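## Task

Press home each drive blank carrying a blue sticker until it reaches its stop and clicks in, and do not disturb blanks of any other colour. The rack is loose on the table: it may tilt only a tiny amount (more means failure) and must finish at its original spot. A blank counts only if it stays latched without the robot holding it at the end.

## Robot and tools

Robot: two 6-joint arms, left_arm and right_arm, each ending in a parallel gripper. The names are labels, not image sides. In the scene frame the origin sits on the tabletop midway between the arms, +x points out across the table, +z points up, and left_arm is on the +y side. The left base is at (+0.033, +0.283, 0) m and the right base at (+0.047, -0.296, 0) m, both turned only slightly about z.

execute_actions takes "actions", a list holding one item or nothing. An empty list just reports the state. A motion item is {"rows": [...], "steps": n}: up to 15 rows, n from 1 to 15 (default 15), each step lasting 1/30 s. Row k is used on step k and the final row is reused for leftover steps. A wait item is {"steps": n} with no rows, n up to 300; it counts from the previous result, and your own reply time is included. Optional "pictures": false skips the camera images.

Every row contains exactly 14 numbers covering both arms, even when only one moves: left_arm waist, shoulder, elbow, wrist pitch, wrist yaw, wrist roll, opening, then the same seven for right_arm. The six joint values are absolute target angles in radians, in the same form as the Joint positions line, not offsets. Stated ranges per arm: waist -2.618 to 3.054, shoulder 0.000 to 3.142, elbow 0.000 to 3.142, wrist pitch -1.571 to 1.571, wrist yaw -1.571 to 1.571, wrist roll -2.094 to 2.094. A target beyond a range end by over 0.036 rad, and farther out than the current angle, gets the whole call rejected and nothing is sent. True ends may sit up to 0.036 rad either side of the stated ones; a target past a true end is clipped there and a "joint sent to its limit" note may appear, possibly referring to an earlier motion. Opening is an absolute value from -1 (closed) to +1 (fully open, pads 0.094 m apart).

Motion limits: each step, a joint's target is held within a lead of its measured angle (waist 0.202, shoulder 0.258, elbow 0.238, wrist pitch 0.573, wrist yaw and roll 0.522 rad), and whole-arm targets are scaled back if they would move the gripper over 70 mm from where it is. Friction can leave a joint up to about 0.031 rad short, and changes smaller than that may do nothing. Between calls the arms keep heading to the last row sent until they settle or a step is HELD.

Results: the state line gives each gripper's end_effector_position (m) and end_effector_quat_wxyz in the scene frame; this point lies between the pads roughly 1 cm behind the fingertips, with the fingers along the gripper +z and closing along its y. Reported positions can be off, more so at long reach. Joint positions and Joint velocities list each arm's six joints (rad, rad/s) plus pad gap (m, m/s). grip_measured is the measured opening on the command scale; each gripper reads up to about 1 mm off. "joint command not followed" means a clearance check altered or blocked joint targets on some steps; HELD marks steps where your row, fully or partly, was not sent. MOTOR HOT appears from 75 °C; at 90 °C the arm is halted for 10 s, and at 100 °C it goes limp and drops, both shown as OVER-TEMPERATURE FAULT. Sustained pushing or holding heats motors.

zoom_image: {"camera": name, "region": [x0, y0, x1, y1]} in pixels of that camera's latest image, origin top-left, region at most 504 by 504. Cameras (all 504x504): cam_head_left, cam_head_right, cam_high, cam_low, cam_left_wrist, cam_right_wrist. Use it to check sticker colours and whether a blank sits flush.

Sending a reply with no tool call ends everything.

Approach: identify the target blanks, line the closed gripper up square with a blank face, and push along the insertion direction in small steps until it stops, then back away so nothing is held. Because the rack is free, push gently and steadily; a hard or off-axis shove can slide or tip it, and it must end in its original place, barely tilted. Keep the rack and all objects on the table, keep the arms from striking or pressing against each other, avoid slams and hard impacts, and never touch blanks of the wrong colour.

Each tool is called after "Request:" as a command line: name --argument value for each argument, lists and objects as JSON in quotes; but a table of rows of numbers goes row by row, as --pt "numbers of a row", without its own name.

## Session

Request:
execute_actions --actions '[]'

Scene clock: 0.00 s of 4500.00 s.
left_arm: end_effector_position=(+0.1170, +0.0300, +0.1028) grip_measured=+1.000 end_effector_quat_wxyz=(+0.089, +0.897, +0.060, +0.429) | right_arm: end_effector_position=(+0.2543, -0.5457, +0.3244) grip_measured=+1.000 end_effector_quat_wxyz=(+0.226, +0.874, +0.229, +0.364)
Joint positions: left_arm=[-1.796  1.545  0.918 -1.038 -0.904  1.179  0.094] | right_arm=[-1.362  1.338  1.602 -1.186 -0.654  1.652  0.094]
Joint velocities: left_arm=[-0.012  0.007  0.017 -0.051  0.037  0.037  0.   ] | right_arm=[ 0.002 -0.022 -0.002  0.037 -0.022  0.066  0.   ]

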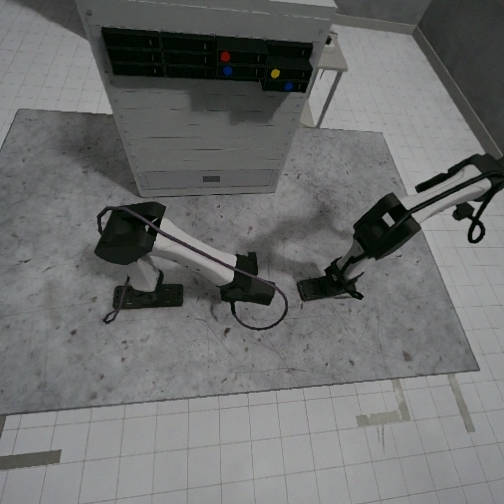

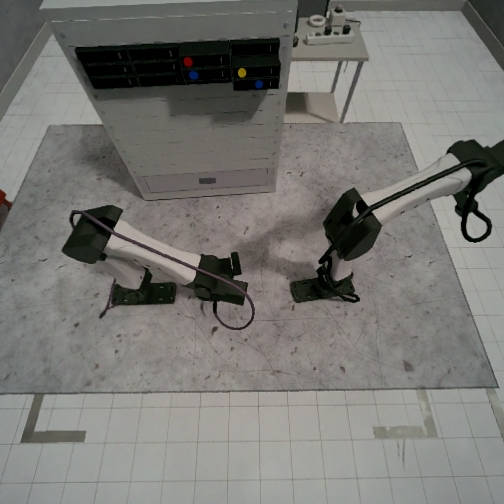

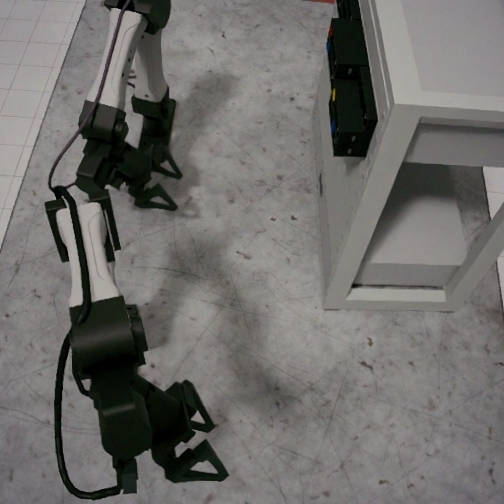

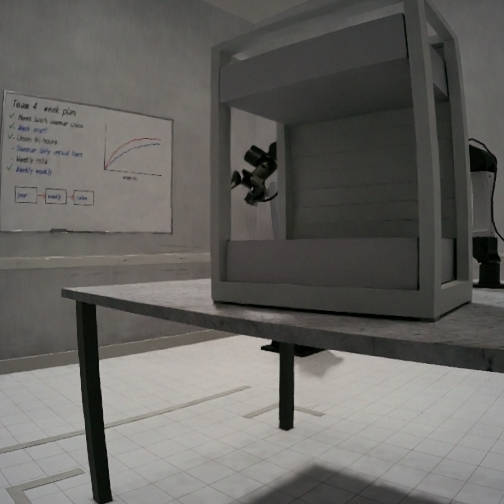

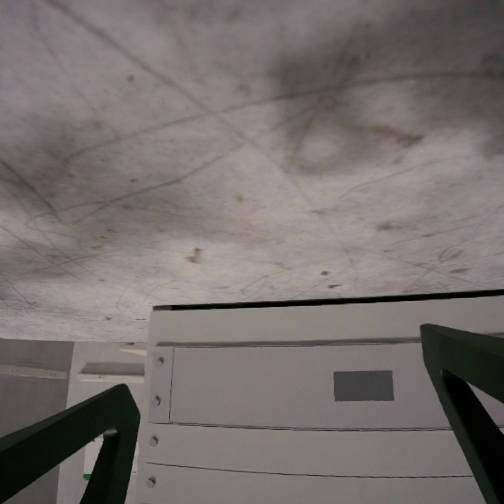

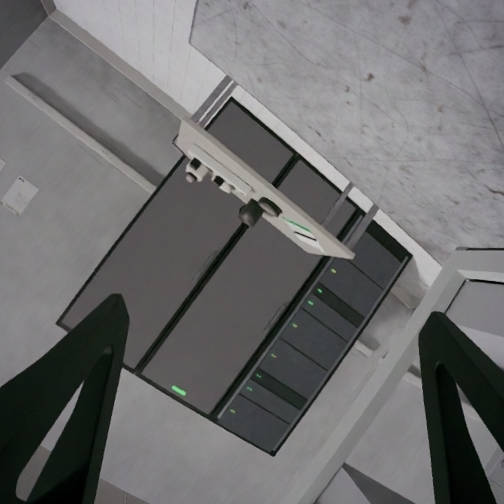

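Request:
zoom_image --camera "cam_head_left" --region '[80, 0, 350, 130]'

Request:
zoom_image --camera "cam_head_right" --region '[60, 10, 330, 130]'

Request:
zoom_image --camera "cam_high" --region '[280, 0, 480, 200]'

Region (80, 0, 350, 130) of cam_head_left's 504x504 image, scaled by 1.867, with more detail than that image has; it fills the top 243 rows of this view, and the rest is white.

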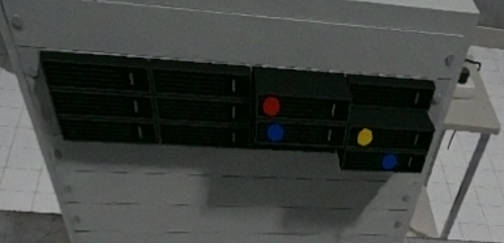

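Region (60, 10, 330, 130) of cam_head_right's 504x504 image, scaled by 1.867, with more detail than that image has.

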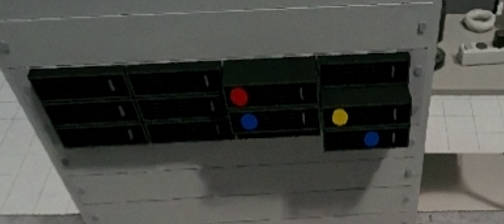

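Region (280, 0, 480, 200) of cam_high's 504x504 image, scaled by 2.520, with more detail than that image has.

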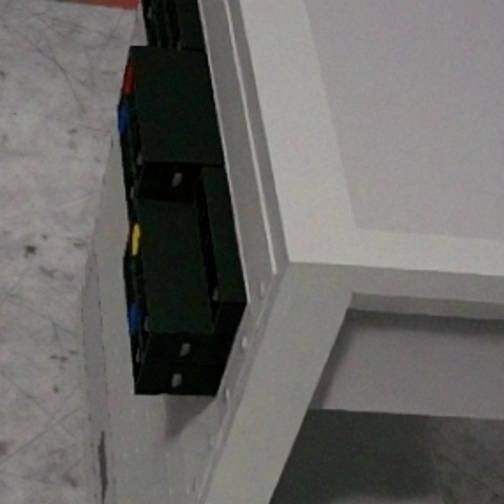

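Request:
execute_actions --actions '[{"rows":[[0.7,1.2,1.2,-0.6,0,0,-1,-1.362,1.156,1.389,-0.233,1.179,0,-1]],"steps":15}]' --pictures false

Request:
execute_actions --actions '[{"steps":45}]' --pictures false

Request:
execute_actions --actions '[{"rows":[[0.7,1.2,1.2,-0.6,0,0,-1,1.02,1.156,1.389,-0.233,1.179,0,-1]],"steps":15}]' --pictures false

Request:
execute_actions --actions '[{"steps":45}]'

Scene clock: 56.87 s of 4500.00 s.
left_arm: end_effector_position=(+0.2508, -0.0181, +0.2893) grip_measured=-0.996 end_effector_quat_wxyz=(+0.454, +0.466, +0.745, -0.150) | right_arm: end_effector_position=(+0.0760, -0.6620, +0.4641) grip_measured=-0.988 end_effector_quat_wxyz=(+0.495, +0.637, +0.339, -0.485)
Joint positions: left_arm=[-1.001  1.191  1.209 -0.596 -0.092  0.181  0.   ] | right_arm=[-1.358  1.175  1.42  -0.296  0.656  0.337  0.001]
Joint velocities: left_arm=[ 2.049  0.056  0.002 -0.051  0.491 -1.194 -0.   ] | right_arm=[ 0.002 -0.017  0.042  0.359  2.791 -2.337 -0.001]
Steps of this call (steps 1 to 90: nothing new was sent; then 53.37 s passed at rest; steps 91 to 105: all 15 steps of this action). Readings (joint positions):
91: left_arm=[-1.782 1.534 0.928 -1.023 -0.860 1.141] | right_arm=[-1.359 1.312 1.560 -1.108 -0.590 1.578]
92: left_arm=[-1.751 1.512 0.951 -0.990 -0.801 1.090] | right_arm=[-1.358 1.269 1.490 -0.993 -0.489 1.477]
94: left_arm=[-1.681 1.445 1.020 -0.917 -0.699 0.992] | right_arm=[-1.358 1.216 1.427 -0.845 -0.327 1.317]
98: left_arm=[-1.503 1.290 1.142 -0.765 -0.429 0.728] | right_arm=[-1.358 1.191 1.420 -0.562 -0.028 1.013]
105: the state above

Scene clock: 58.37 s of 4500.00 s.
left_arm: end_effector_position=(+0.3139, +0.5267, +0.2887) grip_measured=-0.998 end_effector_quat_wxyz=(+0.445, -0.305, +0.825, +0.169) | right_arm: end_effector_position=(+0.0014, -0.6173, +0.4750) grip_measured=-0.988 end_effector_quat_wxyz=(+0.269, +0.656, +0.264, -0.654)
Joint positions: left_arm=[ 0.7    1.19   1.209 -0.598 -0.004  0.007  0.   ] | right_arm=[-1.358  1.175  1.42  -0.243  1.169  0.006  0.001]
Joint velocities: left_arm=[-0.017 -0.002  0.007 -0.007 -0.007 -0.081  0.001] | right_arm=[-0.032  0.007  0.002  0.051 -0.051 -0.022 -0.001]
Steps of this call (steps 1 to 45: the robot went on to your last target). Readings (joint positions):
1: left_arm=[-0.928 1.191 1.209 -0.596 -0.075 0.146] | right_arm=[-1.358 1.175 1.420 -0.283 0.754 0.270]
2: left_arm=[-0.855 1.191 1.209 -0.594 -0.060 0.118] | right_arm=[-1.358 1.175 1.420 -0.274 0.839 0.217]
4: left_arm=[-0.709 1.191 1.209 -0.592 -0.041 0.078] | right_arm=[-1.358 1.175 1.420 -0.262 0.961 0.141]
8: left_arm=[-0.416 1.191 1.209 -0.590 -0.020 0.036] | right_arm=[-1.358 1.175 1.420 -0.250 1.087 0.061]
45: the state above
All arms were judged still, so your last target was given up. Only a new action makes them travel on or press farther. Fingers that are still opening or closing keep moving.

Scene clock: 58.87 s of 4500.00 s.
left_arm: end_effector_position=(+0.3139, +0.5267, +0.2887) grip_measured=-0.998 end_effector_quat_wxyz=(+0.445, -0.305, +0.825, +0.169) | right_arm: end_effector_position=(+0.3035, -0.4947, +0.4710) grip_measured=-0.988 end_effector_quat_wxyz=(+0.557, +0.434, +0.560, -0.434)
Joint positions: left_arm=[ 0.7    1.19   1.209 -0.598 -0.004  0.007  0.   ] | right_arm=[-0.304  1.175  1.408 -0.24   1.175  0.004  0.001]
Joint velocities: left_arm=[ 0.007 -0.022  0.002 -0.022  0.037 -0.11  -0.001] | right_arm=[ 2.083  0.007 -0.007 -0.022 -0.037  0.022 -0.001]
Steps of this call (steps 1 to 15: all 15 steps of this action). Readings (joint positions):
1: left_arm=[0.700 1.190 1.209 -0.598 -0.004 0.007] | right_arm=[-1.332 1.175 1.420 -0.243 1.179 0.006]
2: left_arm=[0.700 1.190 1.209 -0.598 -0.004 0.007] | right_arm=[-1.267 1.175 1.420 -0.242 1.183 0.006]
4: left_arm=[0.700 1.190 1.209 -0.598 -0.004 0.007] | right_arm=[-1.118 1.175 1.417 -0.240 1.181 0.006]
8: left_arm=[0.700 1.190 1.209 -0.598 -0.004 0.007] | right_arm=[-0.822 1.175 1.409 -0.240 1.178 0.005]
15: the state above

Scene clock: 60.37 s of 4500.00 s.
left_arm: end_effector_position=(+0.3139, +0.5267, +0.2887) grip_measured=-0.998 end_effector_quat_wxyz=(+0.445, -0.305, +0.825, +0.169) | right_arm: end_effector_position=(+0.3018, -0.0951, +0.4710) grip_measured=-0.988 end_effector_quat_wxyz=(+0.706, -0.004, +0.708, +0.001)
Joint positions: left_arm=[ 0.7    1.19   1.209 -0.598 -0.004  0.007  0.   ] | right_arm=[ 1.019  1.175  1.408 -0.24   1.17   0.004  0.001]
Joint velocities: left_arm=[-0.007  0.007 -0.007 -0.11   0.066 -0.051 -0.   ] | right_arm=[ 0.007 -0.007  0.002 -0.007  0.022 -0.066 -0.001]
Steps of this call (steps 1 to 45: the robot went on to your last target). Readings (joint positions):
1: left_arm=[0.700 1.190 1.209 -0.598 -0.004 0.007] | right_arm=[-0.230 1.175 1.408 -0.240 1.175 0.004]
2: left_arm=[0.700 1.190 1.209 -0.598 -0.004 0.007] | right_arm=[-0.156 1.175 1.408 -0.240 1.175 0.004]
4: left_arm=[0.700 1.190 1.209 -0.598 -0.004 0.007] | right_arm=[-0.008 1.175 1.408 -0.240 1.175 0.004]
8: left_arm=[0.700 1.190 1.209 -0.598 -0.004 0.007] | right_arm=[0.288 1.175 1.408 -0.240 1.175 0.004]
45: the state above
All arms were judged still, so your last target was given up. Only a new action makes them travel on or press farther. Fingers that are still opening or closing keep moving.

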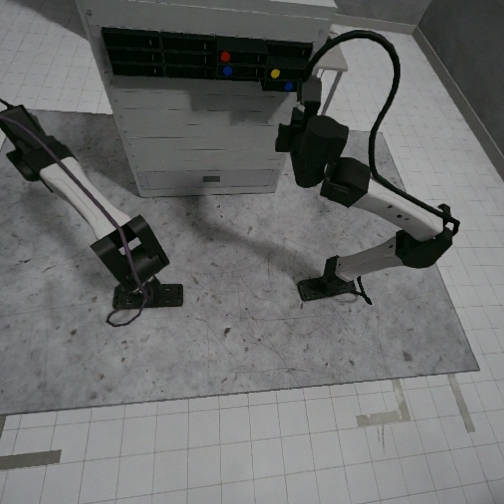

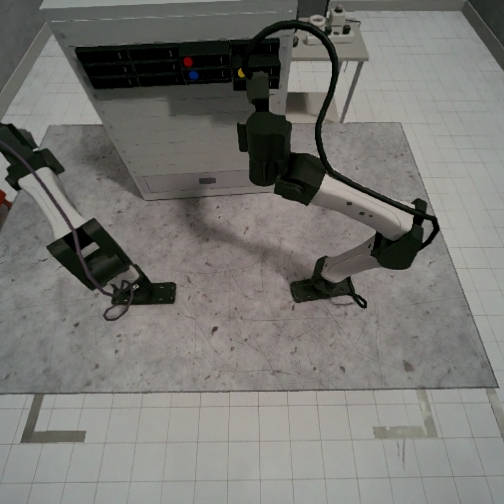

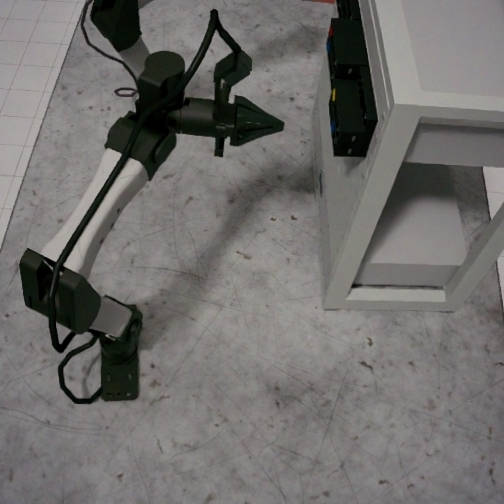

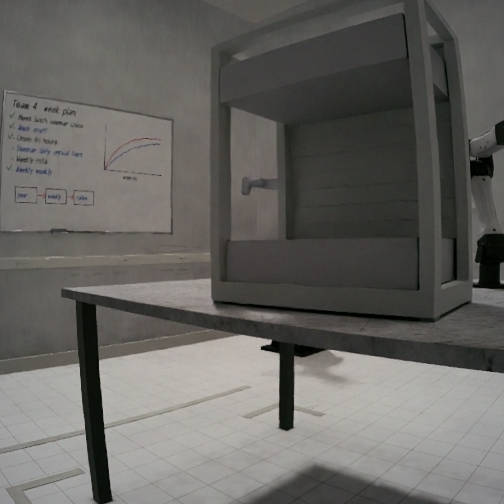

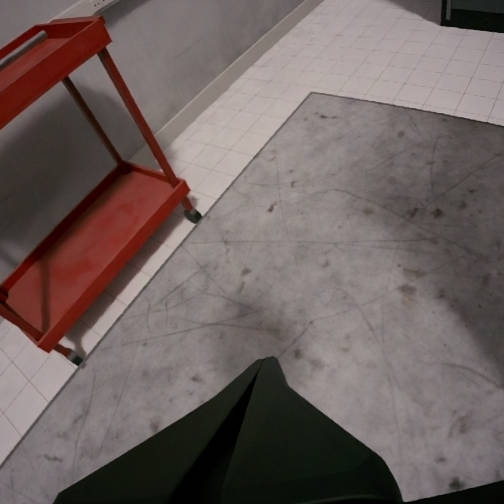

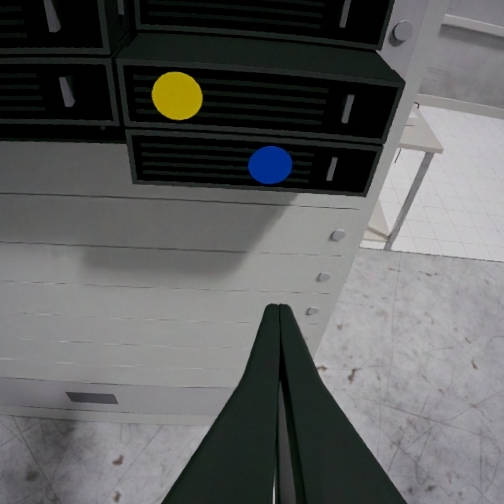

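Request:
execute_actions --actions '[{"rows":[[0.7,1.2,1.2,-0.6,0,0,-1,0.853,1.277,1.55,-0.273,1.011,0,-1]],"steps":15}]'

Scene clock: 73.40 s of 4500.00 s.
left_arm: end_effector_position=(+0.3139, +0.5267, +0.2887) grip_measured=-0.998 end_effector_quat_wxyz=(+0.445, -0.305, +0.825, +0.169) | right_arm: end_effector_position=(+0.3418, -0.1007, +0.4874) grip_measured=-0.988 end_effector_quat_wxyz=(+0.707, +0.006, +0.707, -0.003)
Joint positions: left_arm=[ 0.7    1.19   1.209 -0.598 -0.004  0.007  0.   ] | right_arm=[ 0.856  1.258  1.524 -0.264  1.026  0.003  0.001]
Joint velocities: left_arm=[-0.007  0.017 -0.002  0.022 -0.022 -0.007 -0.002] | right_arm=[-0.002 -0.007  0.012 -0.007 -0.066 -0.081 -0.   ]
Steps of this call (steps 1 to 90: nothing new was sent; then 9.53 s passed at rest; steps 91 to 105: all 15 steps of this action). Readings (joint positions):
91: left_arm=[0.700 1.190 1.209 -0.598 -0.004 0.007] | right_arm=[0.996 1.185 1.427 -0.256 1.145 0.003]
92: left_arm=[0.700 1.190 1.209 -0.598 -0.004 0.007] | right_arm=[0.946 1.211 1.467 -0.261 1.118 0.003]
94: left_arm=[0.700 1.190 1.209 -0.598 -0.004 0.007] | right_arm=[0.873 1.247 1.516 -0.258 1.085 0.003]
98: left_arm=[0.700 1.190 1.209 -0.598 -0.004 0.007] | right_arm=[0.856 1.258 1.524 -0.262 1.048 0.003]
105: the state above

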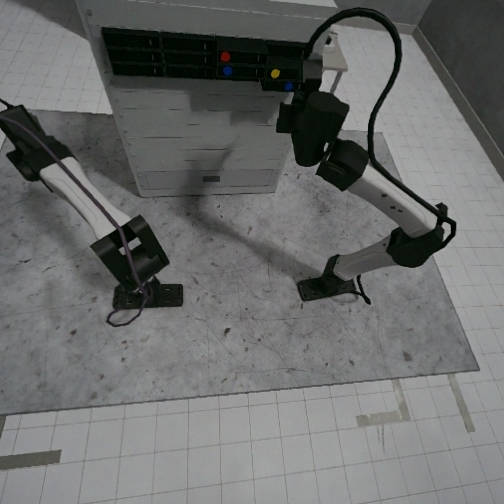

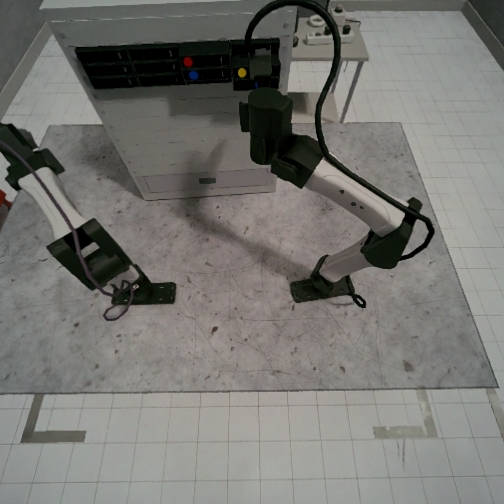

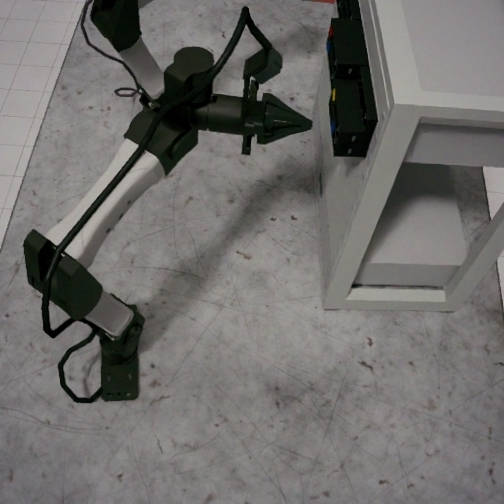

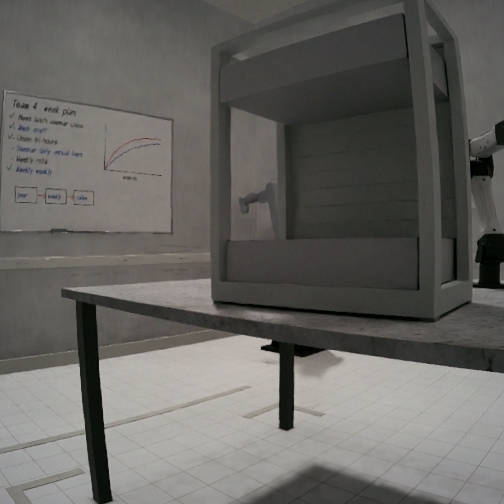

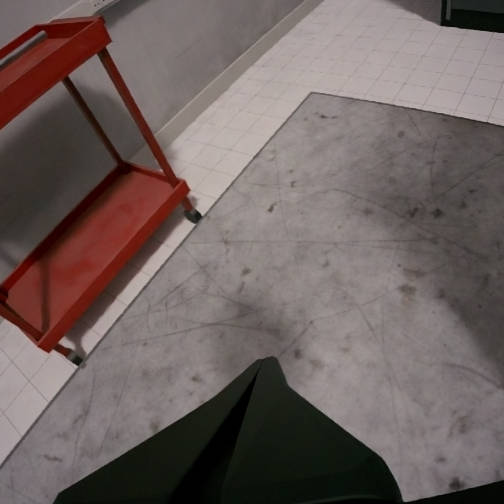

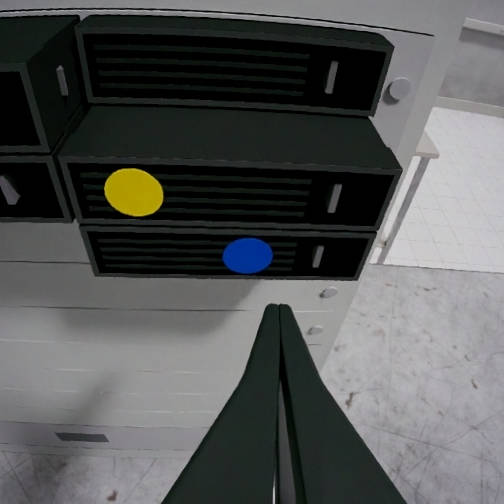

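Request:
execute_actions --actions '[{"rows":[[0.7,1.2,1.2,-0.6,0,0,-1,0.832,1.362,1.619,-0.257,0.985,0,-1]],"steps":15}]'

Scene clock: 82.50 s of 4500.00 s.
left_arm: end_effector_position=(+0.3139, +0.5267, +0.2887) grip_measured=-0.998 end_effector_quat_wxyz=(+0.445, -0.305, +0.825, +0.169) | right_arm: end_effector_position=(+0.3588, -0.0781, +0.4874) grip_measured=-0.988 end_effector_quat_wxyz=(+0.705, -0.003, +0.709, -0.001)
Joint positions: left_arm=[ 0.7    1.19   1.209 -0.598 -0.004  0.007  0.   ] | right_arm=[ 0.841  1.35   1.597 -0.257  0.995  0.003  0.001]
Joint velocities: left_arm=[ 0.002  0.002  0.002 -0.051  0.022  0.007 -0.   ] | right_arm=[-0.002 -0.007 -0.017 -0.022  0.007  0.037 -0.001]
Steps of this call (steps 1 to 15: the robot went on to your last target; steps 16 to 90: nothing new was sent; then 5.60 s passed at rest; steps 91 to 105: all 15 steps of this action). Readings (joint positions):
91: left_arm=[0.700 1.190 1.209 -0.598 -0.004 0.007] | right_arm=[0.854 1.267 1.537 -0.271 1.019 0.003]
92: left_arm=[0.700 1.190 1.209 -0.598 -0.004 0.007] | right_arm=[0.849 1.287 1.564 -0.268 1.016 0.003]
94: left_arm=[0.700 1.190 1.209 -0.598 -0.004 0.007] | right_arm=[0.842 1.320 1.594 -0.257 1.008 0.003]
98: left_arm=[0.700 1.190 1.209 -0.598 -0.004 0.007] | right_arm=[0.841 1.348 1.597 -0.257 0.998 0.003]
105: the state above

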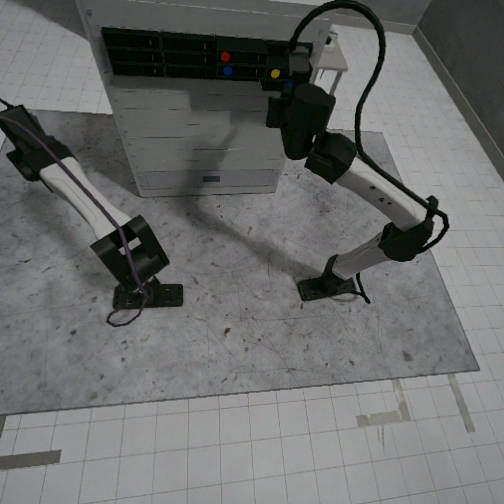

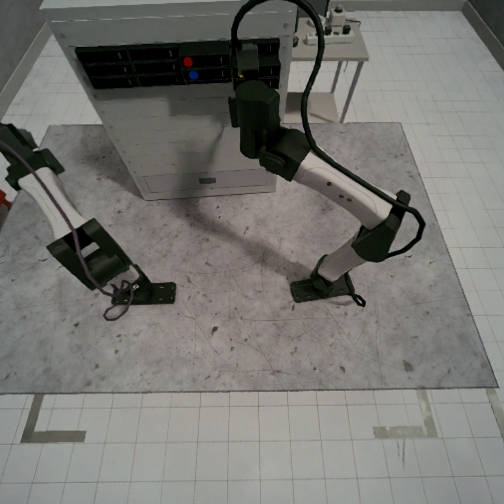

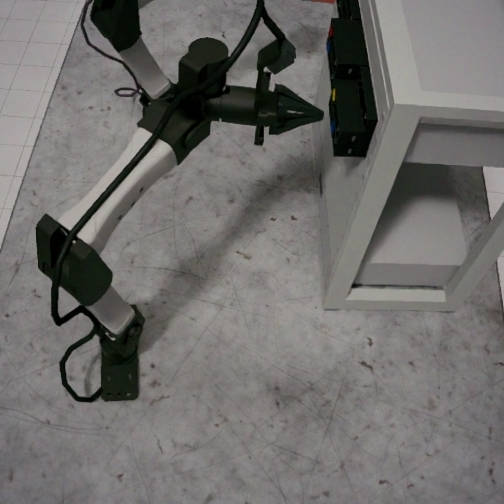

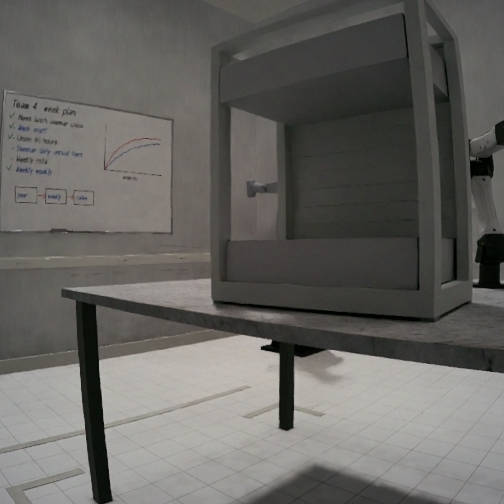

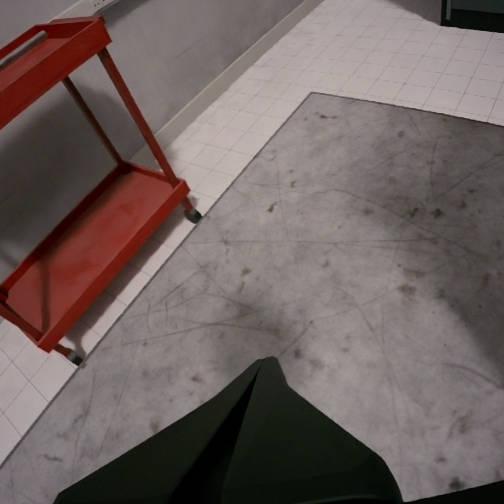

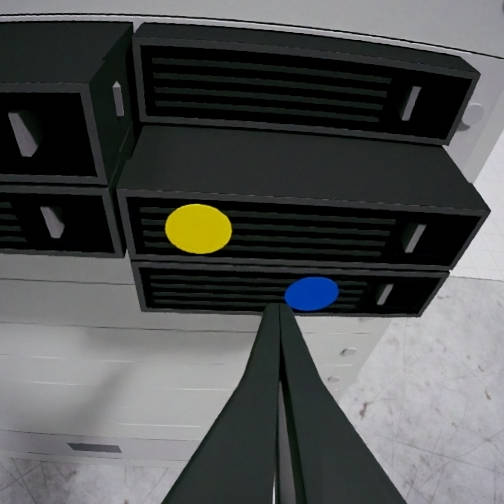

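Request:
execute_actions --actions '[{"rows":[[0.7,1.2,1.2,-0.6,0,0,-1,0.822,1.327,1.544,-0.217,0.98,0,-1]],"steps":15}]'

Scene clock: 95.93 s of 4500.00 s.
left_arm: end_effector_position=(+0.3139, +0.5267, +0.2887) grip_measured=-0.998 end_effector_quat_wxyz=(+0.445, -0.305, +0.825, +0.169) | right_arm: end_effector_position=(+0.3624, -0.0784, +0.4808) grip_measured=-0.988 end_effector_quat_wxyz=(+0.705, -0.001, +0.709, -0.003)
Joint positions: left_arm=[ 0.7    1.19   1.209 -0.598 -0.004  0.007  0.   ] | right_arm=[ 0.83   1.347  1.565 -0.228  0.99   0.003  0.001]
Joint velocities: left_arm=[-0.012 -0.002 -0.012  0.007 -0.081 -0.022 -0.   ] | right_arm=[-0.002  0.002 -0.022 -0.081  0.037  0.007 -0.001]
Steps of this call (steps 1 to 15: the robot went on to your last target; steps 16 to 90: nothing new was sent; then 9.93 s passed at rest; steps 91 to 105: all 15 steps of this action). Readings (joint positions):
91: left_arm=[0.700 1.190 1.209 -0.598 -0.004 0.007] | right_arm=[0.840 1.349 1.592 -0.251 0.994 0.003]
92: left_arm=[0.700 1.190 1.209 -0.598 -0.004 0.007] | right_arm=[0.837 1.347 1.584 -0.243 0.993 0.003]
94: left_arm=[0.700 1.190 1.209 -0.598 -0.004 0.007] | right_arm=[0.832 1.347 1.572 -0.238 0.992 0.003]
98: left_arm=[0.700 1.190 1.209 -0.598 -0.004 0.007] | right_arm=[0.830 1.347 1.565 -0.235 0.991 0.003]
105: the state above

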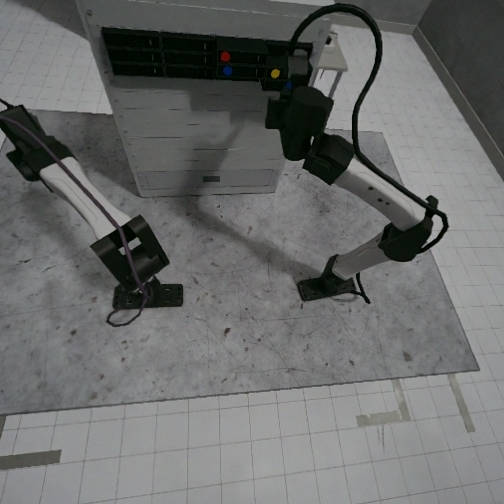

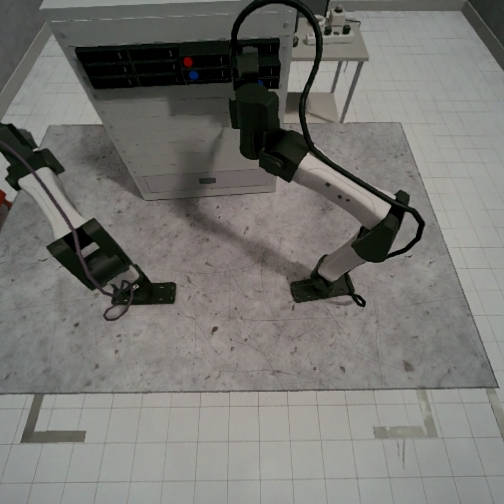

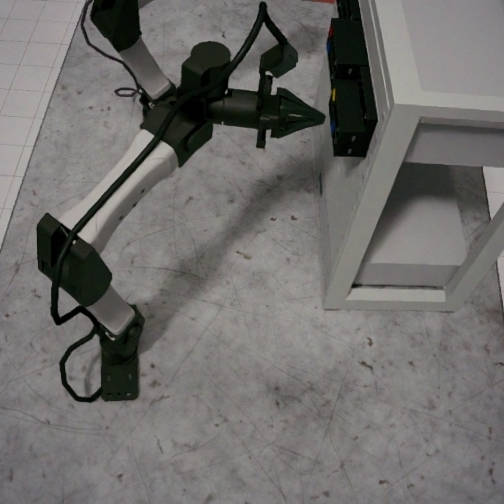

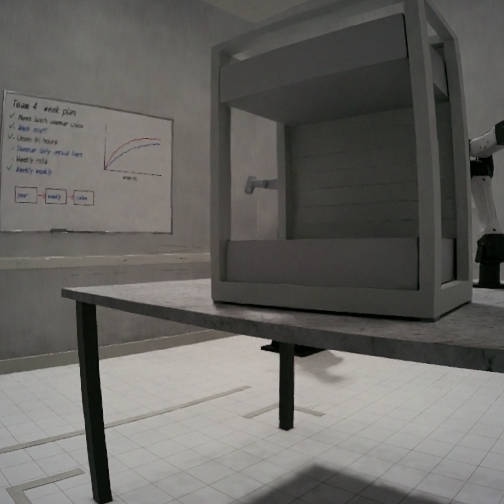

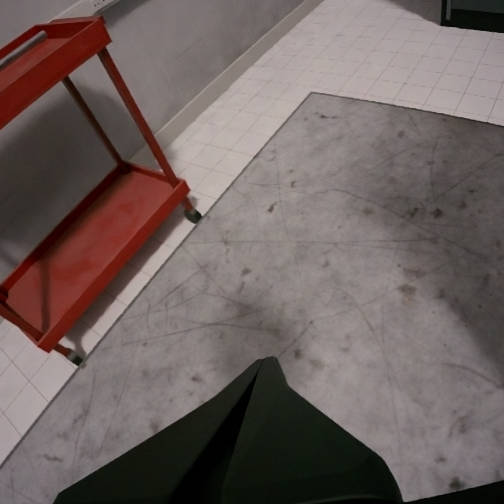

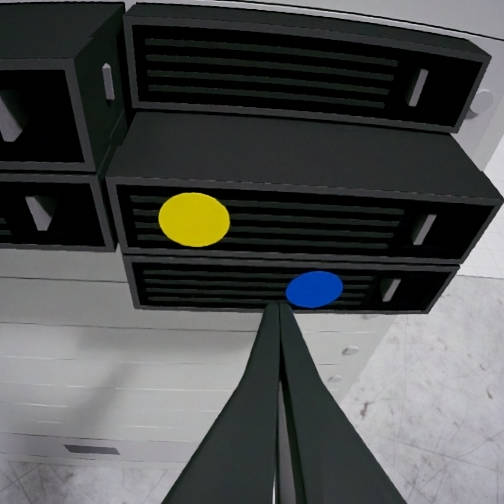

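Request:
zoom_image --camera "cam_high" --region '[280, 60, 400, 180]'

Region (280, 60, 400, 180) of cam_high's 504x504 image, scaled by 4.200, with more detail than that image has.

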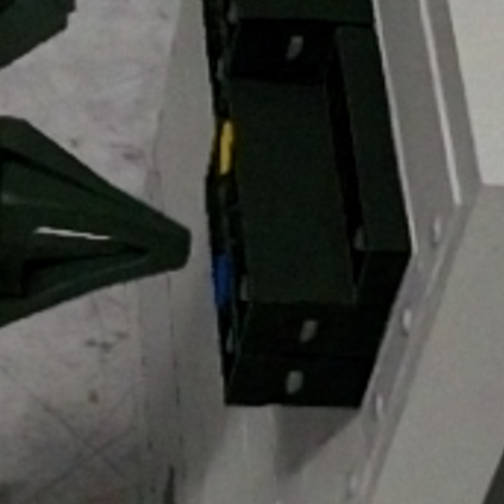

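Request:
execute_actions --actions '[{"rows":[[0.7,0.8,1.073,0.13,0,0,-1,0.83,0.926,1.544,-0.217,0.98,0,-1],[0.7,0.8,1.073,0.13,0,0,-1,0.83,0.926,1.544,-0.217,0.98,0,-1],[0.7,0.8,1.073,0.13,0,0,-1,0.83,0.926,1.544,-0.217,0.98,0,-1],[0.7,0.8,1.073,0.13,0,0,-1,0.83,0.926,1.544,-0.217,0.98,0,-1],[0.7,0.8,1.073,0.13,0,0,-1,0.83,0.926,1.544,-0.217,0.98,0,-1],[0.7,0.8,1.073,0.13,0,0,-1,0.83,0.926,1.544,-0.217,0.98,0,-1],[0.7,0.8,1.073,0.13,0,0,-1,0.83,0.926,1.544,-0.217,0.98,0,-1],[0.7,0.8,1.073,0.13,0,0,-1,0.83,0.926,1.544,-0.217,0.98,0,-1],[0.7,0.8,1.073,0.13,0,0,-1,0.5,0.926,0.875,0.451,0,0,-1]],"steps":15}]' --pictures false

Request:
execute_actions --actions '[{"steps":30}]' --pictures false

Request:
execute_actions --actions '[{"rows":[[-0.3,0.8,1.073,0.13,0,0,-1,0.428,1.077,0.94,0.537,0,0,-1]],"steps":15}]'

Scene clock: 153.93 s of 4500.00 s.
left_arm: end_effector_position=(+0.2375, +0.4607, +0.5365) grip_measured=-0.998 end_effector_quat_wxyz=(+0.786, -0.189, +0.508, +0.297) | right_arm: end_effector_position=(+0.2923, -0.1847, +0.5712) grip_measured=-0.988 end_effector_quat_wxyz=(+0.848, +0.013, +0.490, +0.201)
Joint positions: left_arm=[ 0.7    0.786  1.111  0.1   -0.004  0.007  0.   ] | right_arm=[0.518 0.872 1.148 0.324 0.397 0.002 0.001]
Joint velocities: left_arm=[ 0.017  0.002  0.002  0.388  0.037  0.051 -0.   ] | right_arm=[-0.051  0.11  -1.463  0.535 -1.707 -0.051 -0.001]
Steps of this call (steps 1 to 15: the robot went on to your last target; steps 16 to 90: nothing new was sent; then 54.50 s passed at rest; steps 91 to 105: all 15 steps of this action). Readings (joint positions):
91: left_arm=[0.700 1.174 1.190 -0.549 -0.004 0.007] | right_arm=[0.830 1.335 1.562 -0.229 0.986 0.003]
92: left_arm=[0.700 1.143 1.158 -0.486 -0.004 0.007] | right_arm=[0.830 1.314 1.552 -0.238 0.983 0.003]
94: left_arm=[0.700 1.070 1.127 -0.389 -0.004 0.007] | right_arm=[0.830 1.251 1.547 -0.246 0.981 0.003]
98: left_arm=[0.700 0.921 1.117 -0.188 -0.004 0.007] | right_arm=[0.830 1.081 1.547 -0.241 0.980 0.003]
105: the state above

Scene clock: 154.93 s of 4500.00 s.
left_arm: end_effector_position=(+0.2377, +0.4608, +0.5372) grip_measured=-0.998 end_effector_quat_wxyz=(+0.790, -0.187, +0.502, +0.298) | right_arm: end_effector_position=(+0.3143, -0.0882, +0.4627) grip_measured=-0.988 end_effector_quat_wxyz=(+0.783, -0.179, +0.531, +0.269)
Joint positions: left_arm=[ 0.7    0.786  1.097  0.13  -0.004  0.007  0.   ] | right_arm=[0.509 0.933 0.875 0.44  0.011 0.002 0.001]
Joint velocities: left_arm=[-0.002  0.012 -0.007 -0.066  0.037  0.022 -0.001] | right_arm=[-0.012  0.002  0.002 -0.037 -0.022 -0.066  0.002]
Steps of this call (steps 1 to 30: the robot went on to your last target). Readings (joint positions):
1: left_arm=[0.700 0.786 1.109 0.109 -0.004 0.007] | right_arm=[0.517 0.876 1.097 0.342 0.345 0.002]
2: left_arm=[0.700 0.786 1.105 0.115 -0.004 0.007] | right_arm=[0.516 0.881 1.045 0.357 0.297 0.002]
4: left_arm=[0.700 0.786 1.100 0.120 -0.004 0.007] | right_arm=[0.512 0.895 0.948 0.382 0.199 0.002]
8: left_arm=[0.700 0.786 1.097 0.124 -0.004 0.007] | right_arm=[0.510 0.932 0.875 0.383 0.085 0.002]
30: the state above

Scene clock: 155.43 s of 4500.00 s.
left_arm: end_effector_position=(+0.2947, +0.2123, +0.5372) grip_measured=-0.998 end_effector_quat_wxyz=(+0.837, +0.073, +0.530, -0.109) | right_arm: end_effector_position=(+0.3564, -0.0883, +0.4582) grip_measured=-0.988 end_effector_quat_wxyz=(+0.790, -0.163, +0.539, +0.241)
Joint positions: left_arm=[-0.275  0.786  1.097  0.13   0.005  0.006  0.   ] | right_arm=[0.435 1.07  0.922 0.523 0.003 0.002 0.001]
Joint velocities: left_arm=[-0.432 -0.007 -0.002 -0.022  0.007 -0.007  0.   ] | right_arm=[ 0.007 -0.007  0.007  0.051 -0.022  0.007 -0.   ]
Steps of this call (steps 1 to 15: all 15 steps of this action). Readings (joint positions):
1: left_arm=[0.666 0.786 1.097 0.130 -0.017 0.006] | right_arm=[0.498 0.946 0.880 0.452 0.004 0.002]
2: left_arm=[0.592 0.786 1.097 0.130 -0.016 0.006] | right_arm=[0.475 0.975 0.898 0.474 0.003 0.002]
4: left_arm=[0.445 0.786 1.097 0.130 -0.011 0.006] | right_arm=[0.442 1.031 0.921 0.504 0.003 0.002]
8: left_arm=[0.151 0.786 1.097 0.130 -0.006 0.006] | right_arm=[0.435 1.070 0.922 0.508 0.003 0.002]
15: the state above

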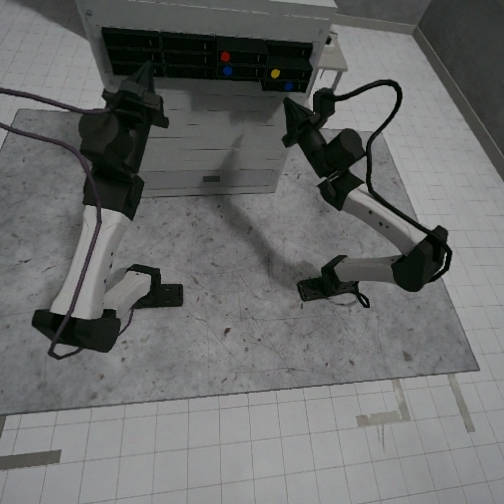

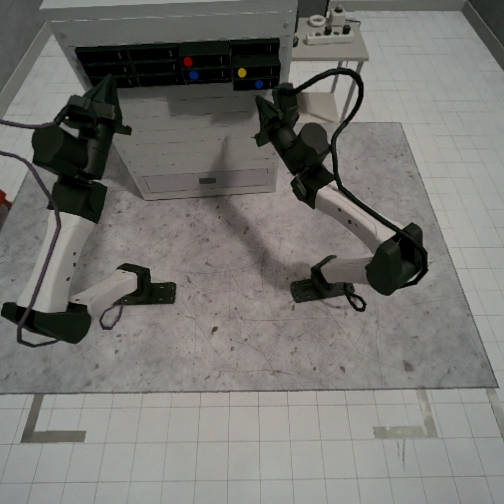

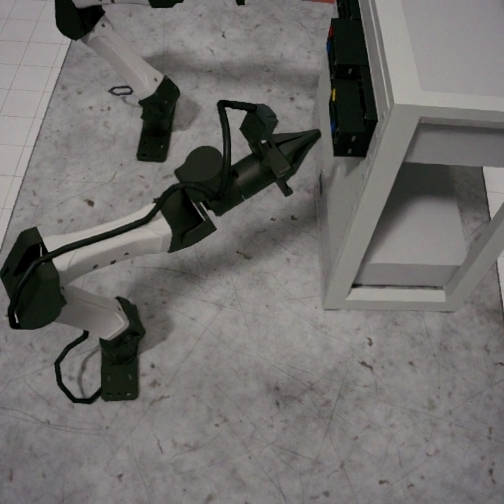

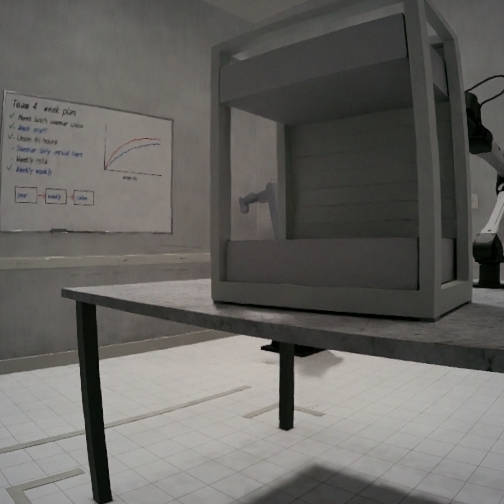

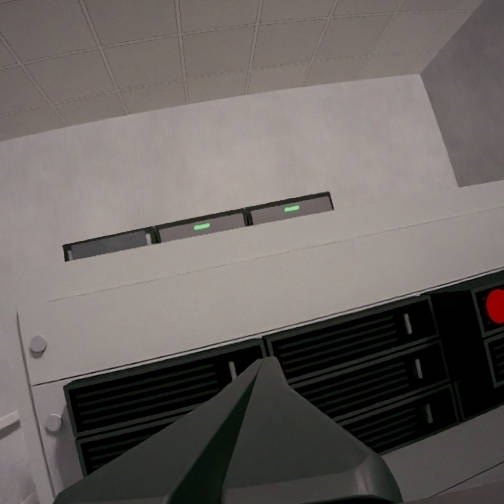

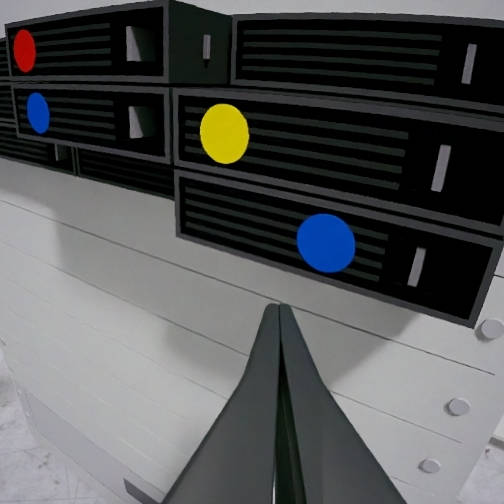

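Request:
execute_actions --actions '[{"rows":[[-0.715,0.8,1.073,0.13,0,0,-1,0.41,1.127,1.015,0.512,0,0,-1]],"steps":15}]'

Request:
zoom_image --camera "cam_high" --region '[260, 40, 400, 180]'

Scene clock: 162.53 s of 4500.00 s.
left_arm: end_effector_position=(+0.2416, +0.1103, +0.5374) grip_measured=-0.998 end_effector_quat_wxyz=(+0.795, +0.184, +0.502, -0.285) | right_arm: end_effector_position=(+0.3637, -0.0909, +0.4780) grip_measured=-0.988 end_effector_quat_wxyz=(+0.800, -0.155, +0.529, +0.237)
Joint positions: left_arm=[-0.703  0.786  1.097  0.131  0.003  0.005  0.   ] | right_arm=[0.418 1.105 0.992 0.516 0.002 0.002 0.001]
Joint velocities: left_arm=[ 0.002 -0.002 -0.002 -0.007 -0.007  0.022  0.   ] | right_arm=[-0.012  0.017 -0.007 -0.066 -0.066 -0.022 -0.   ]
Steps of this call (steps 1 to 30: the robot went on to your last target; steps 31 to 90: nothing new was sent; then 3.60 s passed at rest; steps 91 to 105: all 15 steps of this action). Readings (joint positions):
91: left_arm=[-0.324 0.786 1.097 0.131 -0.009 0.005] | right_arm=[0.433 1.074 0.931 0.520 0.002 0.002]
92: left_arm=[-0.397 0.786 1.097 0.131 -0.009 0.005] | right_arm=[0.428 1.087 0.951 0.516 0.002 0.002]
94: left_arm=[-0.544 0.786 1.097 0.131 -0.007 0.005] | right_arm=[0.420 1.103 0.983 0.516 0.002 0.002]
98: left_arm=[-0.698 0.786 1.097 0.131 0.003 0.005] | right_arm=[0.418 1.105 0.992 0.516 0.002 0.002]
105: the state above

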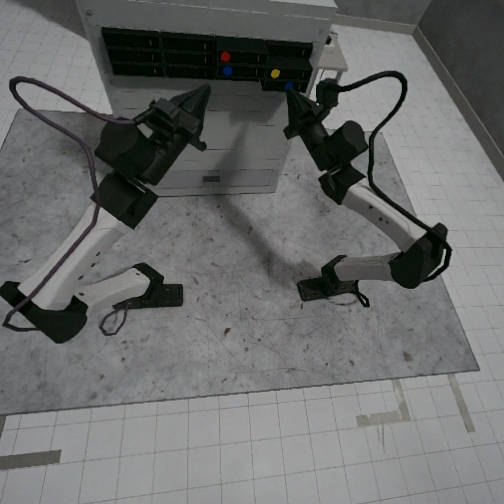

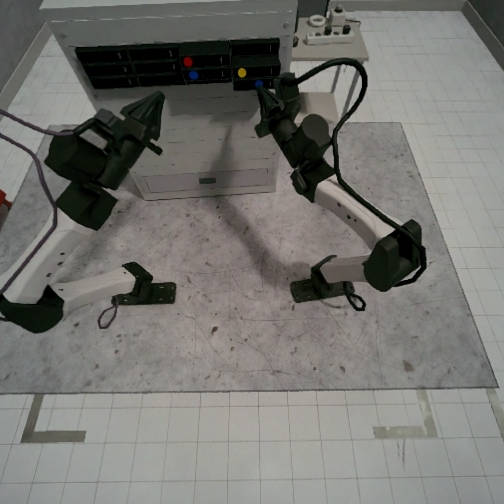

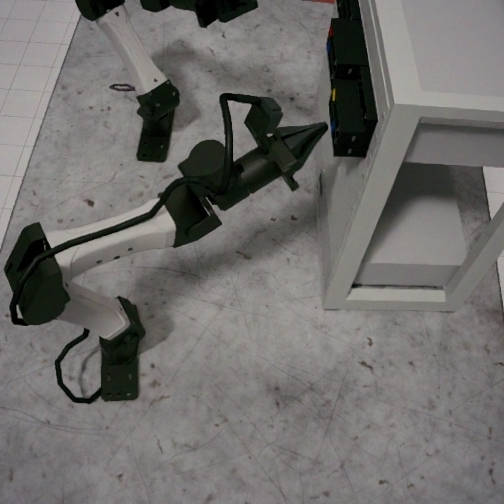

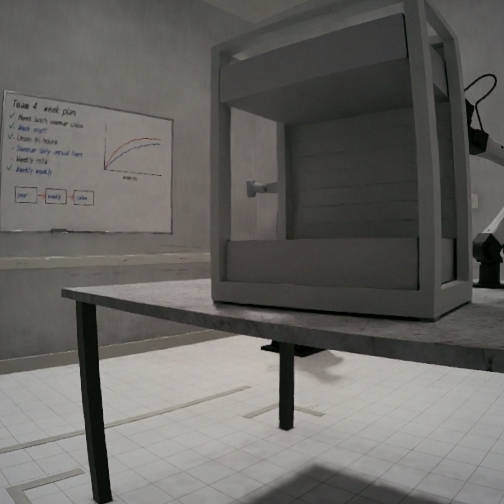

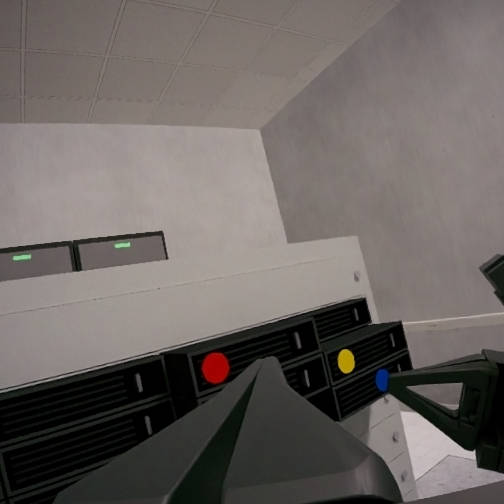

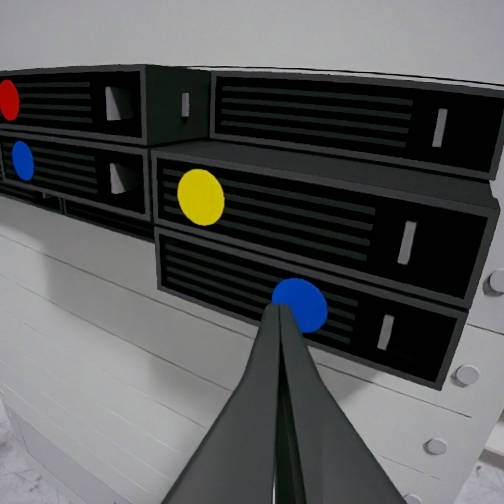

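Region (260, 40, 400, 180) of cam_high's 504x504 image, scaled by 3.600, with more detail than that image has.

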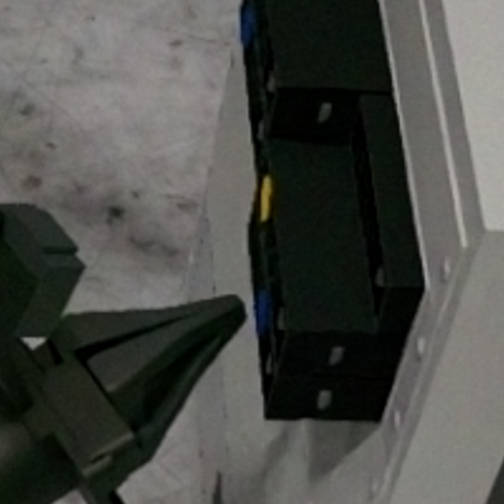

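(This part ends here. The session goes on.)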